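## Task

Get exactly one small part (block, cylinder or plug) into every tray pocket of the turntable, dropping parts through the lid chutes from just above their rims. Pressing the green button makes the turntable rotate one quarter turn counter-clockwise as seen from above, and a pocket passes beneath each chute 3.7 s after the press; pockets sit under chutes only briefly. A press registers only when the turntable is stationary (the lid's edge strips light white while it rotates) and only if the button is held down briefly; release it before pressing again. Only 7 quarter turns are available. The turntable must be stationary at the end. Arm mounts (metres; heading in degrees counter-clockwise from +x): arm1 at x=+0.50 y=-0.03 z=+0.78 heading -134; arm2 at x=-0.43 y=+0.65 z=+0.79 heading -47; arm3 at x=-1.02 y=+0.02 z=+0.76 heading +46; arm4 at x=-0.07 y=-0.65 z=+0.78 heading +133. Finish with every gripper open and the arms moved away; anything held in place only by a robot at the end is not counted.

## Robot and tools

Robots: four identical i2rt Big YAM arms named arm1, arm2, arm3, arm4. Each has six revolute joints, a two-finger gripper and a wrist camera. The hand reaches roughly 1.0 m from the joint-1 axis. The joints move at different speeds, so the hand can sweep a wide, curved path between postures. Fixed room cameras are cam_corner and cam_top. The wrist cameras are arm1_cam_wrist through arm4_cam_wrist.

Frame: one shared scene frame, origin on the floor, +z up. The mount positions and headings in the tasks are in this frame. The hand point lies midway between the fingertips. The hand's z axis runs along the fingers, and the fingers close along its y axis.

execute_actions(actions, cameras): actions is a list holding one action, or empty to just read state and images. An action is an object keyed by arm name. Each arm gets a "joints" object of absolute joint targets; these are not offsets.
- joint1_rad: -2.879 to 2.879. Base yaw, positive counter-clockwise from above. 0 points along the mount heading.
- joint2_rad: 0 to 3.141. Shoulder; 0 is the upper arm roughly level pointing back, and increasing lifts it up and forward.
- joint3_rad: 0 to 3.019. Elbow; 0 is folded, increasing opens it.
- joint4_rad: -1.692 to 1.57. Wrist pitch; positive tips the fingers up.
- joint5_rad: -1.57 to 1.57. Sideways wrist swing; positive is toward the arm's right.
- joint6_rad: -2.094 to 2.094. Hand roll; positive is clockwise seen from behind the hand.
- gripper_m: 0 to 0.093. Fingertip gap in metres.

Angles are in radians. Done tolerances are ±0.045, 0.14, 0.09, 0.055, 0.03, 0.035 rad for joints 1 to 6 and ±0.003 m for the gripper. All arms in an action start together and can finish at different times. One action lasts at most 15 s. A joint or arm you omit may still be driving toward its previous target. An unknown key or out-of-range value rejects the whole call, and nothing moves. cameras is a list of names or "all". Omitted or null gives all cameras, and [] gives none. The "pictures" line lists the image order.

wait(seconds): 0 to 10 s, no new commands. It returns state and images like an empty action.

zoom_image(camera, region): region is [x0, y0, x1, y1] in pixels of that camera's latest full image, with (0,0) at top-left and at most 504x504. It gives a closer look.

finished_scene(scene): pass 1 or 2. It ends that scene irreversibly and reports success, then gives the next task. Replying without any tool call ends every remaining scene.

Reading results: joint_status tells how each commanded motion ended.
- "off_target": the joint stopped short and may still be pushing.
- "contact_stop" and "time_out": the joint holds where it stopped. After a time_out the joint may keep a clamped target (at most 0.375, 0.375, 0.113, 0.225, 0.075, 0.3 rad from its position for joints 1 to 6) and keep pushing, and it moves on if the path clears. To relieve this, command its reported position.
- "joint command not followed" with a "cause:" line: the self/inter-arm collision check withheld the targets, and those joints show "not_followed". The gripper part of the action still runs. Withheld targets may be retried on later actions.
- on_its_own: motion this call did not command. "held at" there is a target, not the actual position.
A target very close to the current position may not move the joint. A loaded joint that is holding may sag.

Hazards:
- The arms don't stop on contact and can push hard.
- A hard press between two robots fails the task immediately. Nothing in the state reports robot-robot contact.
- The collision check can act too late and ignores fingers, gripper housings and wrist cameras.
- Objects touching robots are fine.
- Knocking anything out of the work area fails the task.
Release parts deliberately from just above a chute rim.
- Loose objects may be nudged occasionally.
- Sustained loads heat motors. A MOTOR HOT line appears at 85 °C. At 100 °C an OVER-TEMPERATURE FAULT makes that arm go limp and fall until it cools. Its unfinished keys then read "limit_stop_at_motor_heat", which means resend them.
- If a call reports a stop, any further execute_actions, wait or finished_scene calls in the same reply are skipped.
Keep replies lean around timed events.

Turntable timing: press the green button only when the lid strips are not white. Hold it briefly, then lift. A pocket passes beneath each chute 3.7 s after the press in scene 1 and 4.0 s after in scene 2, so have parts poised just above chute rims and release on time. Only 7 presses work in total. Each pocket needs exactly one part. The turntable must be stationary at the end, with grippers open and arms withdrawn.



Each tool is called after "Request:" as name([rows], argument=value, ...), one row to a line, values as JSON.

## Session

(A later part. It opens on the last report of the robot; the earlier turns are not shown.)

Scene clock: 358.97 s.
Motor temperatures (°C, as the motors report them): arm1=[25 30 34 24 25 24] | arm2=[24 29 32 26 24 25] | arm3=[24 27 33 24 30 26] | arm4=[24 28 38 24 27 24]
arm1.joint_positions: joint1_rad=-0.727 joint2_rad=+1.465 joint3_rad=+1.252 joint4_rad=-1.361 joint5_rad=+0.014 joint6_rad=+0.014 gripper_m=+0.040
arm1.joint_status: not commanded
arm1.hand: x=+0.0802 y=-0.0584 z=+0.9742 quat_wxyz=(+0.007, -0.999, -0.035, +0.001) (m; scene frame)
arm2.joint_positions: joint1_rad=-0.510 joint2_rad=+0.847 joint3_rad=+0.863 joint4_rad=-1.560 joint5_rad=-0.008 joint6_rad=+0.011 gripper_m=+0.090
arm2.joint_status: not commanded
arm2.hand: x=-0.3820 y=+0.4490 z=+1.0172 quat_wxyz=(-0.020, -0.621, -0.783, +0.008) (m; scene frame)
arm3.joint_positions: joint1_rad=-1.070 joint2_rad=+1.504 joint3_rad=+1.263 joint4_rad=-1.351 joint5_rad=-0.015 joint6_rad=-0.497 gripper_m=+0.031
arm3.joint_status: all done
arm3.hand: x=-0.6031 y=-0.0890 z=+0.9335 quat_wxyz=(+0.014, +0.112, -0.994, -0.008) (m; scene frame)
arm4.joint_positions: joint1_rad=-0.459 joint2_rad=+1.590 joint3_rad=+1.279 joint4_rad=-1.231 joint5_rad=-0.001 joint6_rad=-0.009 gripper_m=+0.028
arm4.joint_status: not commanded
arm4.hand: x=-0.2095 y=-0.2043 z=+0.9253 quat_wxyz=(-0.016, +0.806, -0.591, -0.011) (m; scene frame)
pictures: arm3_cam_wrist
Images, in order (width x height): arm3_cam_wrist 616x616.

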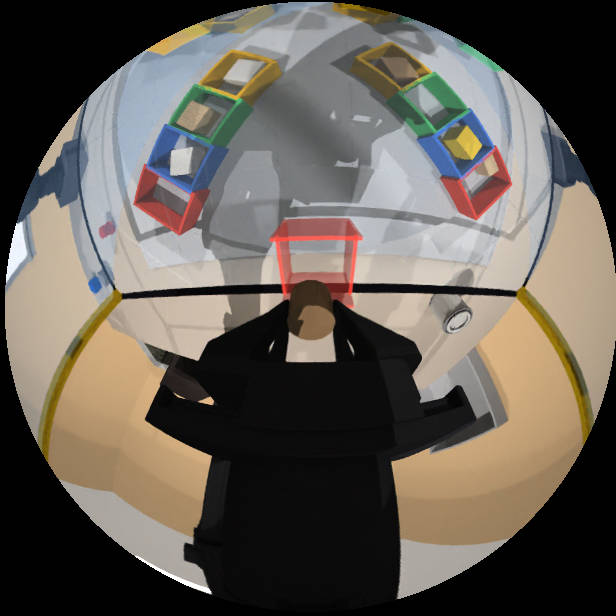

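Request:
execute_actions([
  {"arm1":{"joints":{"joint2_rad":1.5,"joint3_rad":1.13,"joint4_rad":-1.19}}},
], cameras=[])

Request:
execute_actions([
  {"arm1":{"joints":{"joint1_rad":-1.01,"joint2_rad":1.645,"joint3_rad":1.41,"joint4_rad":-1.285,"joint6_rad":-0.5}},"arm3":{"joints":{"joint4_rad":-1.315}}},
], cameras=[])

Request:
wait(seconds=1.35)

Request:
execute_actions([
  {"arm1":{"joints":{"gripper_m":0.07}},"arm4":{"joints":{"gripper_m":0.07}},"arm3":{"joints":{"gripper_m":0.07}}},
], cameras=[])

Request:
execute_actions([
  {"arm1":{"joints":{"joint2_rad":0.85,"joint3_rad":0.9,"joint4_rad":-1.5}},"arm4":{"joints":{"joint2_rad":0.85,"joint3_rad":0.9,"joint4_rad":-1.5}},"arm3":{"joints":{"joint2_rad":0.85,"joint3_rad":0.9,"joint4_rad":-1.5}}},
], cameras=[])

Request:
wait(seconds=3.5)

Scene clock: 372.90 s.
Motor temperatures (°C, as the motors report them): arm1=[25 29 34 24 25 24] | arm2=[24 29 32 26 24 25] | arm3=[24 28 35 24 29 26] | arm4=[24 29 38 24 27 24]
arm1.joint_positions: joint1_rad=-0.727 joint2_rad=+1.465 joint3_rad=+1.155 joint4_rad=-1.220 joint5_rad=+0.014 joint6_rad=+0.014 gripper_m=+0.039
arm1.joint_status: all done
arm1.hand: x=+0.0786 y=-0.0585 z=+0.9388 quat_wxyz=(+0.006, -0.999, -0.034, +0.023) (m; scene frame)
arm2.joint_positions: joint1_rad=-0.510 joint2_rad=+0.847 joint3_rad=+0.863 joint4_rad=-1.560 joint5_rad=-0.008 joint6_rad=+0.011 gripper_m=+0.090
arm2.joint_status: not commanded
arm2.hand: x=-0.3820 y=+0.4490 z=+1.0172 quat_wxyz=(-0.020, -0.621, -0.783, +0.008) (m; scene frame)
arm3.joint_positions: joint1_rad=-1.070 joint2_rad=+1.504 joint3_rad=+1.263 joint4_rad=-1.351 joint5_rad=-0.015 joint6_rad=-0.497 gripper_m=+0.031
arm3.joint_status: not commanded
arm3.hand: x=-0.6031 y=-0.0890 z=+0.9335 quat_wxyz=(+0.014, +0.112, -0.994, -0.008) (m; scene frame)
arm4.joint_positions: joint1_rad=-0.459 joint2_rad=+1.590 joint3_rad=+1.279 joint4_rad=-1.231 joint5_rad=-0.001 joint6_rad=-0.009 gripper_m=+0.028
arm4.joint_status: not commanded
arm4.hand: x=-0.2095 y=-0.2043 z=+0.9253 quat_wxyz=(-0.016, +0.806, -0.591, -0.011) (m; scene frame)
pictures: none
No camera images: the call's "cameras" was empty. Leave "cameras" out to get every camera's image.

Scene clock: 374.43 s.
Motor temperatures (°C, as the motors report them): arm1=[25 30 34 24 25 24] | arm2=[24 29 32 26 24 25] | arm3=[24 28 35 24 29 26] | arm4=[24 29 38 24 27 24]
arm1.joint_positions: joint1_rad=-1.022 joint2_rad=+1.656 joint3_rad=+1.361 joint4_rad=-1.278 joint5_rad=+0.017 joint6_rad=-0.484 gripper_m=+0.039
arm1.joint_status: all done
arm1.hand: x=+0.0257 y=+0.0797 z=+0.9322 quat_wxyz=(+0.008, -0.991, -0.135, -0.001) (m; scene frame)
arm2.joint_positions: joint1_rad=-0.510 joint2_rad=+0.847 joint3_rad=+0.863 joint4_rad=-1.560 joint5_rad=-0.008 joint6_rad=+0.011 gripper_m=+0.090
arm2.joint_status: not commanded
arm2.hand: x=-0.3820 y=+0.4490 z=+1.0172 quat_wxyz=(-0.020, -0.621, -0.783, +0.008) (m; scene frame)
arm3.joint_positions: joint1_rad=-1.070 joint2_rad=+1.504 joint3_rad=+1.263 joint4_rad=-1.326 joint5_rad=-0.015 joint6_rad=-0.497 gripper_m=+0.031
arm3.joint_status: all done
arm3.hand: x=-0.5971 y=-0.0906 z=+0.9334 quat_wxyz=(+0.002, +0.112, -0.994, -0.004) (m; scene frame)
arm4.joint_positions: joint1_rad=-0.459 joint2_rad=+1.590 joint3_rad=+1.279 joint4_rad=-1.231 joint5_rad=-0.001 joint6_rad=-0.009 gripper_m=+0.028
arm4.joint_status: not commanded
arm4.hand: x=-0.2095 y=-0.2043 z=+0.9253 quat_wxyz=(-0.016, +0.806, -0.591, -0.011) (m; scene frame)
pictures: none
No camera images: the call's "cameras" was empty. Leave "cameras" out to get every camera's image.

Scene clock: 375.80 s.
Motor temperatures (°C, as the motors report them): arm1=[25 30 34 24 25 24] | arm2=[24 29 32 26 24 25] | arm3=[24 28 35 24 29 26] | arm4=[24 29 38 24 27 24]
arm1.joint_positions: joint1_rad=-1.022 joint2_rad=+1.656 joint3_rad=+1.361 joint4_rad=-1.278 joint5_rad=+0.017 joint6_rad=-0.484 gripper_m=+0.039
arm1.joint_status: all done
arm1.hand: x=+0.0257 y=+0.0797 z=+0.9322 quat_wxyz=(+0.008, -0.991, -0.136, -0.001) (m; scene frame)
arm2.joint_positions: joint1_rad=-0.510 joint2_rad=+0.847 joint3_rad=+0.863 joint4_rad=-1.560 joint5_rad=-0.008 joint6_rad=+0.011 gripper_m=+0.090
arm2.joint_status: not commanded
arm2.hand: x=-0.3820 y=+0.4490 z=+1.0172 quat_wxyz=(-0.020, -0.621, -0.783, +0.008) (m; scene frame)
arm3.joint_positions: joint1_rad=-1.070 joint2_rad=+1.504 joint3_rad=+1.263 joint4_rad=-1.326 joint5_rad=-0.015 joint6_rad=-0.497 gripper_m=+0.031
arm3.joint_status: all done
arm3.hand: x=-0.5971 y=-0.0906 z=+0.9334 quat_wxyz=(+0.002, +0.112, -0.994, -0.004) (m; scene frame)
arm4.joint_positions: joint1_rad=-0.459 joint2_rad=+1.590 joint3_rad=+1.279 joint4_rad=-1.231 joint5_rad=-0.001 joint6_rad=-0.009 gripper_m=+0.028
arm4.joint_status: not commanded
arm4.hand: x=-0.2095 y=-0.2043 z=+0.9253 quat_wxyz=(-0.016, +0.806, -0.591, -0.011) (m; scene frame)
wait: 1.37 s; at rest by 0.27 s
pictures: arm1_cam_wrist, arm2_cam_wrist, arm3_cam_wrist, arm4_cam_wrist, cam_corner, cam_top
Images, in order (width x height): arm1_cam_wrist 616x616, arm2_cam_wrist 616x616, arm3_cam_wrist 616x616, arm4_cam_wrist 616x616, cam_corner 672x504, cam_top 672x504.

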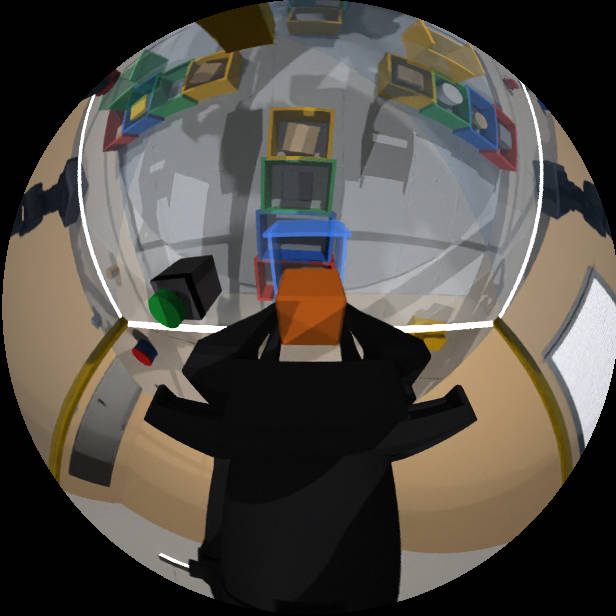

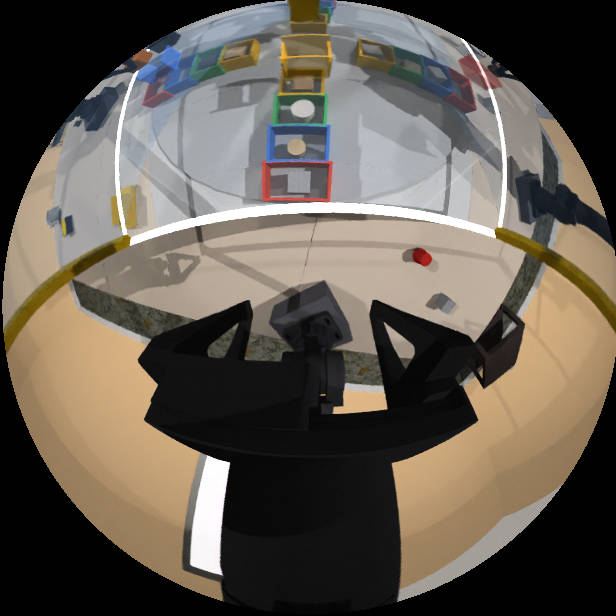

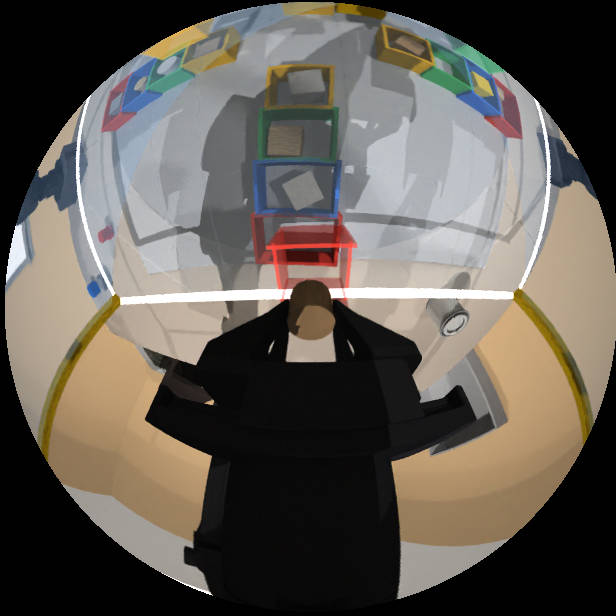

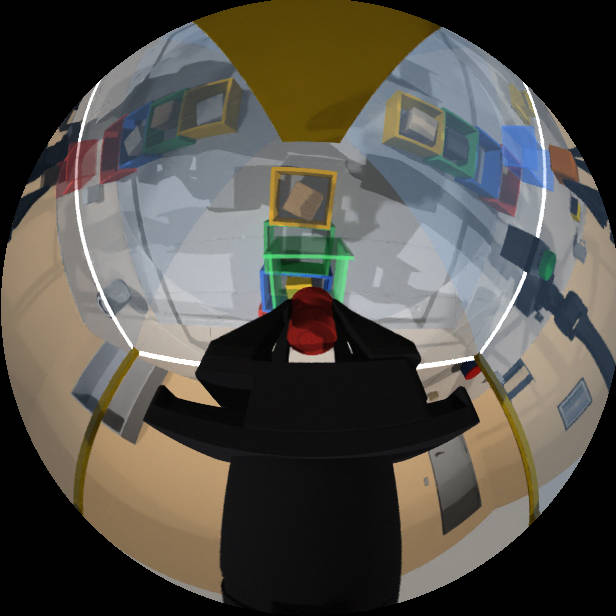

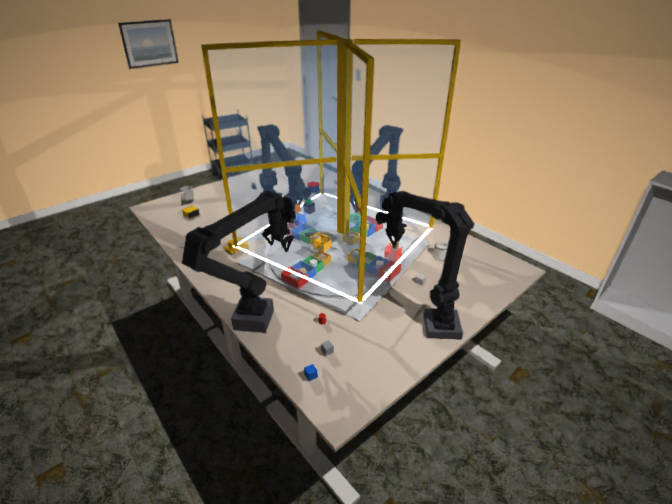

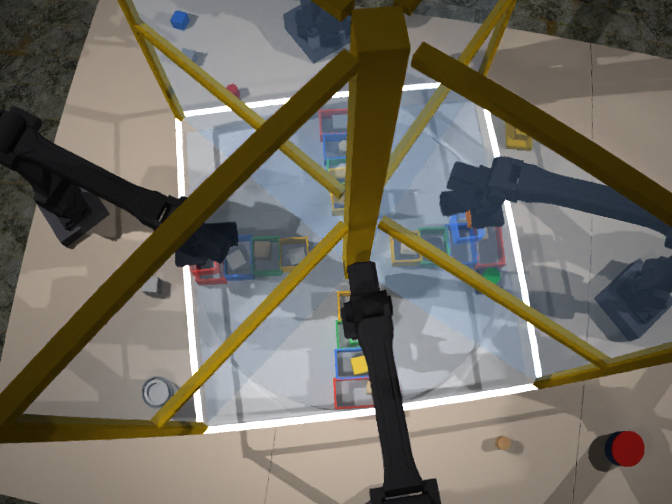

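Scene clock: 376.43 s.
Motor temperatures (°C, as the motors report them): arm1=[25 30 34 24 25 24] | arm2=[24 29 32 26 24 25] | arm3=[24 28 35 24 28 26] | arm4=[24 29 38 24 27 24]
arm1.joint_positions: joint1_rad=-1.022 joint2_rad=+1.656 joint3_rad=+1.363 joint4_rad=-1.278 joint5_rad=+0.017 joint6_rad=-0.484 gripper_m=+0.070
arm1.joint_status: all done
arm1.hand: x=+0.0250 y=+0.0798 z=+0.9329 quat_wxyz=(+0.008, -0.991, -0.136, -0.001) (m; scene frame)
arm2.joint_positions: joint1_rad=-0.510 joint2_rad=+0.847 joint3_rad=+0.863 joint4_rad=-1.560 joint5_rad=-0.008 joint6_rad=+0.011 gripper_m=+0.090
arm2.joint_status: not commanded
arm2.hand: x=-0.3820 y=+0.4490 z=+1.0172 quat_wxyz=(-0.020, -0.621, -0.783, +0.008) (m; scene frame)
arm3.joint_positions: joint1_rad=-1.070 joint2_rad=+1.504 joint3_rad=+1.263 joint4_rad=-1.326 joint5_rad=-0.015 joint6_rad=-0.497 gripper_m=+0.070
arm3.joint_status: all done
arm3.hand: x=-0.5971 y=-0.0906 z=+0.9334 quat_wxyz=(+0.002, +0.112, -0.994, -0.004) (m; scene frame)
arm4.joint_positions: joint1_rad=-0.459 joint2_rad=+1.590 joint3_rad=+1.279 joint4_rad=-1.231 joint5_rad=-0.001 joint6_rad=-0.009 gripper_m=+0.070
arm4.joint_status: all done
arm4.hand: x=-0.2095 y=-0.2043 z=+0.9253 quat_wxyz=(-0.016, +0.806, -0.591, -0.011) (m; scene frame)
pictures: none
No camera images: the call's "cameras" was empty. Leave "cameras" out to get every camera's image.

Scene clock: 377.90 s.
Motor temperatures (°C, as the motors report them): arm1=[25 30 34 24 25 24] | arm2=[24 29 32 26 24 25] | arm3=[24 28 35 24 28 26] | arm4=[24 28 38 24 27 24]
arm1.joint_positions: joint1_rad=-1.022 joint2_rad=+0.843 joint3_rad=+0.903 joint4_rad=-1.494 joint5_rad=+0.017 joint6_rad=-0.484 gripper_m=+0.070
arm1.joint_status: all done
arm1.hand: x=+0.2717 y=+0.0268 z=+1.0238 quat_wxyz=(+0.031, -0.988, -0.135, +0.064) (m; scene frame)
arm2.joint_positions: joint1_rad=-0.510 joint2_rad=+0.847 joint3_rad=+0.863 joint4_rad=-1.560 joint5_rad=-0.008 joint6_rad=+0.011 gripper_m=+0.090
arm2.joint_status: not commanded
arm2.hand: x=-0.3820 y=+0.4490 z=+1.0172 quat_wxyz=(-0.020, -0.621, -0.783, +0.008) (m; scene frame)
arm3.joint_positions: joint1_rad=-1.070 joint2_rad=+0.850 joint3_rad=+0.909 joint4_rad=-1.495 joint5_rad=-0.015 joint6_rad=-0.497 gripper_m=+0.070
arm3.joint_status: all done
arm3.hand: x=-0.7877 y=-0.0367 z=+0.9985 quat_wxyz=(-0.059, +0.113, -0.992, +0.021) (m; scene frame)
arm4.joint_positions: joint1_rad=-0.459 joint2_rad=+0.844 joint3_rad=+0.897 joint4_rad=-1.491 joint5_rad=-0.001 joint6_rad=-0.009 gripper_m=+0.070
arm4.joint_status: all done
arm4.hand: x=-0.1423 y=-0.4280 z=+1.0133 quat_wxyz=(-0.047, +0.805, -0.589, -0.053) (m; scene frame)
pictures: none
No camera images: the call's "cameras" was empty. Leave "cameras" out to get every camera's image.

Scene clock: 381.40 s.
Motor temperatures (°C, as the motors report them): arm1=[25 29 34 24 25 24] | arm2=[24 29 32 26 24 25] | arm3=[24 27 34 24 28 26] | arm4=[24 28 38 24 27 24]
arm1.joint_positions: joint1_rad=-1.022 joint2_rad=+0.843 joint3_rad=+0.903 joint4_rad=-1.494 joint5_rad=+0.017 joint6_rad=-0.484 gripper_m=+0.070
arm1.joint_status: all done
arm1.hand: x=+0.2717 y=+0.0268 z=+1.0238 quat_wxyz=(+0.031, -0.988, -0.135, +0.064) (m; scene frame)
arm2.joint_positions: joint1_rad=-0.510 joint2_rad=+0.847 joint3_rad=+0.863 joint4_rad=-1.560 joint5_rad=-0.008 joint6_rad=+0.011 gripper_m=+0.090
arm2.joint_status: not commanded
arm2.hand: x=-0.3820 y=+0.4490 z=+1.0172 quat_wxyz=(-0.020, -0.621, -0.783, +0.008) (m; scene frame)
arm3.joint_positions: joint1_rad=-1.070 joint2_rad=+0.850 joint3_rad=+0.909 joint4_rad=-1.495 joint5_rad=-0.015 joint6_rad=-0.497 gripper_m=+0.070
arm3.joint_status: all done
arm3.hand: x=-0.7877 y=-0.0367 z=+0.9985 quat_wxyz=(-0.059, +0.113, -0.992, +0.021) (m; scene frame)
arm4.joint_positions: joint1_rad=-0.459 joint2_rad=+0.844 joint3_rad=+0.897 joint4_rad=-1.491 joint5_rad=-0.001 joint6_rad=-0.009 gripper_m=+0.070
arm4.joint_status: all done
arm4.hand: x=-0.1423 y=-0.4280 z=+1.0133 quat_wxyz=(-0.047, +0.805, -0.589, -0.053) (m; scene frame)
wait: 3.50 s; at rest by 0.27 s
pictures: arm1_cam_wrist, arm2_cam_wrist, arm3_cam_wrist, arm4_cam_wrist, cam_corner, cam_top
Images, in order (width x height): arm1_cam_wrist 616x616, arm2_cam_wrist 616x616, arm3_cam_wrist 616x616, arm4_cam_wrist 616x616, cam_corner 672x504, cam_top 672x504.

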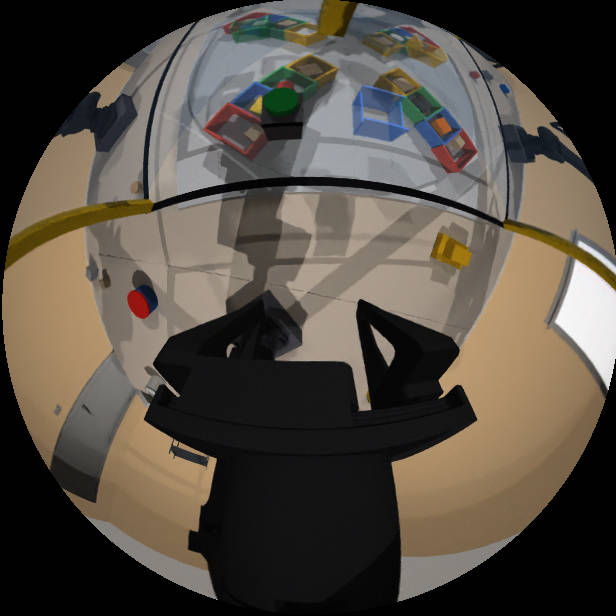

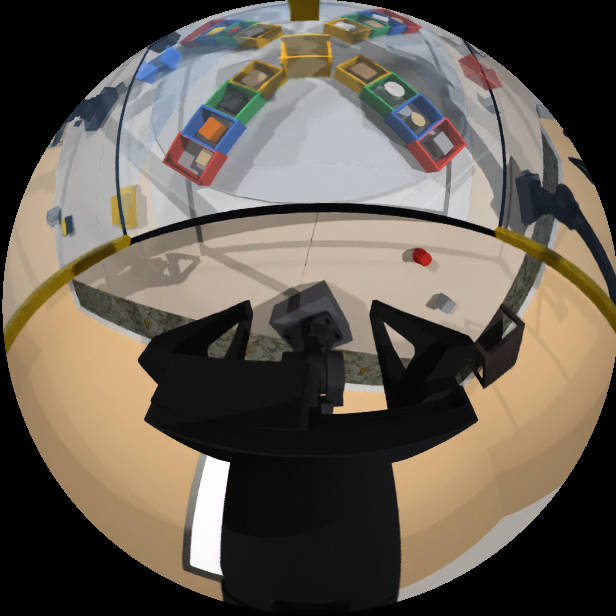

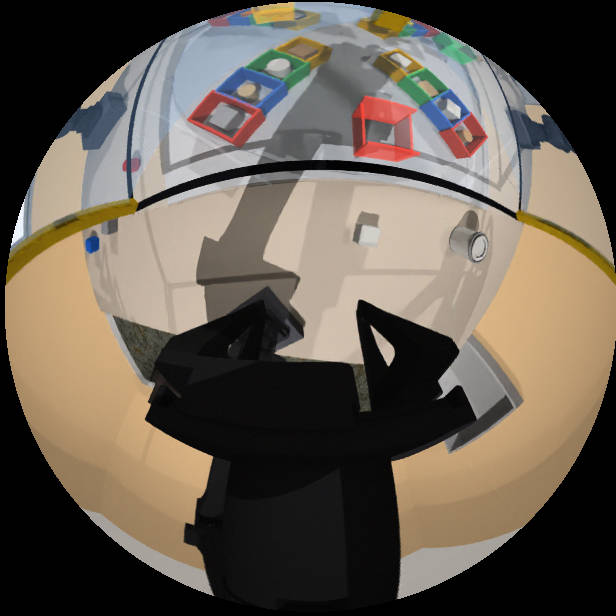

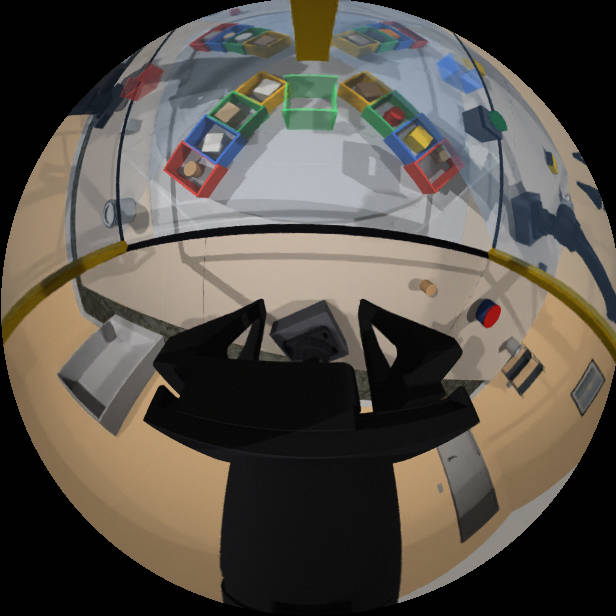

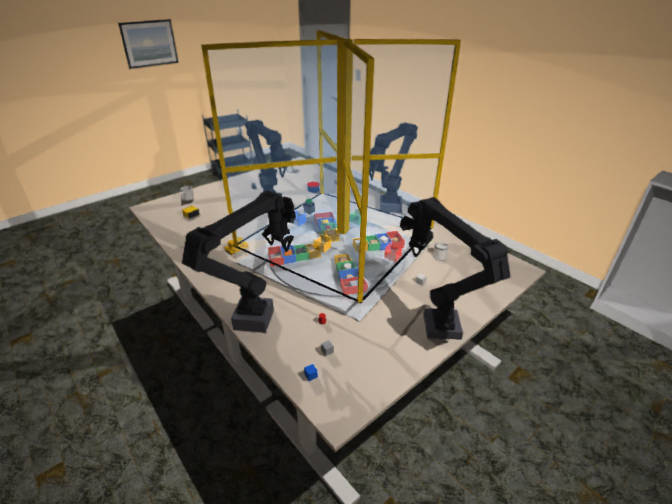

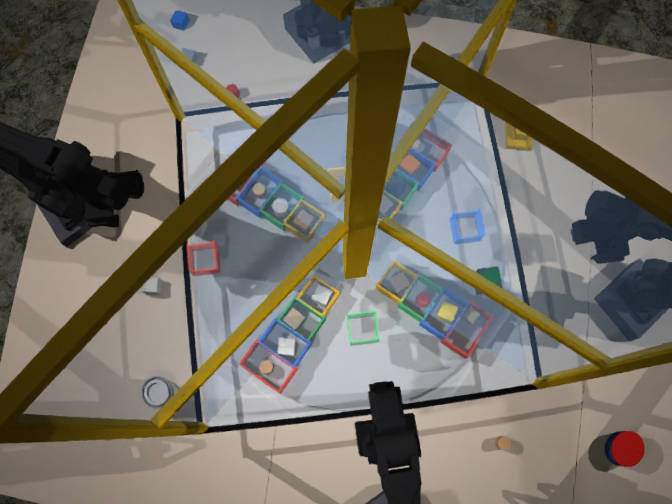

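Request:
finished_scene(scene=1)

The scene is finished: the task was done.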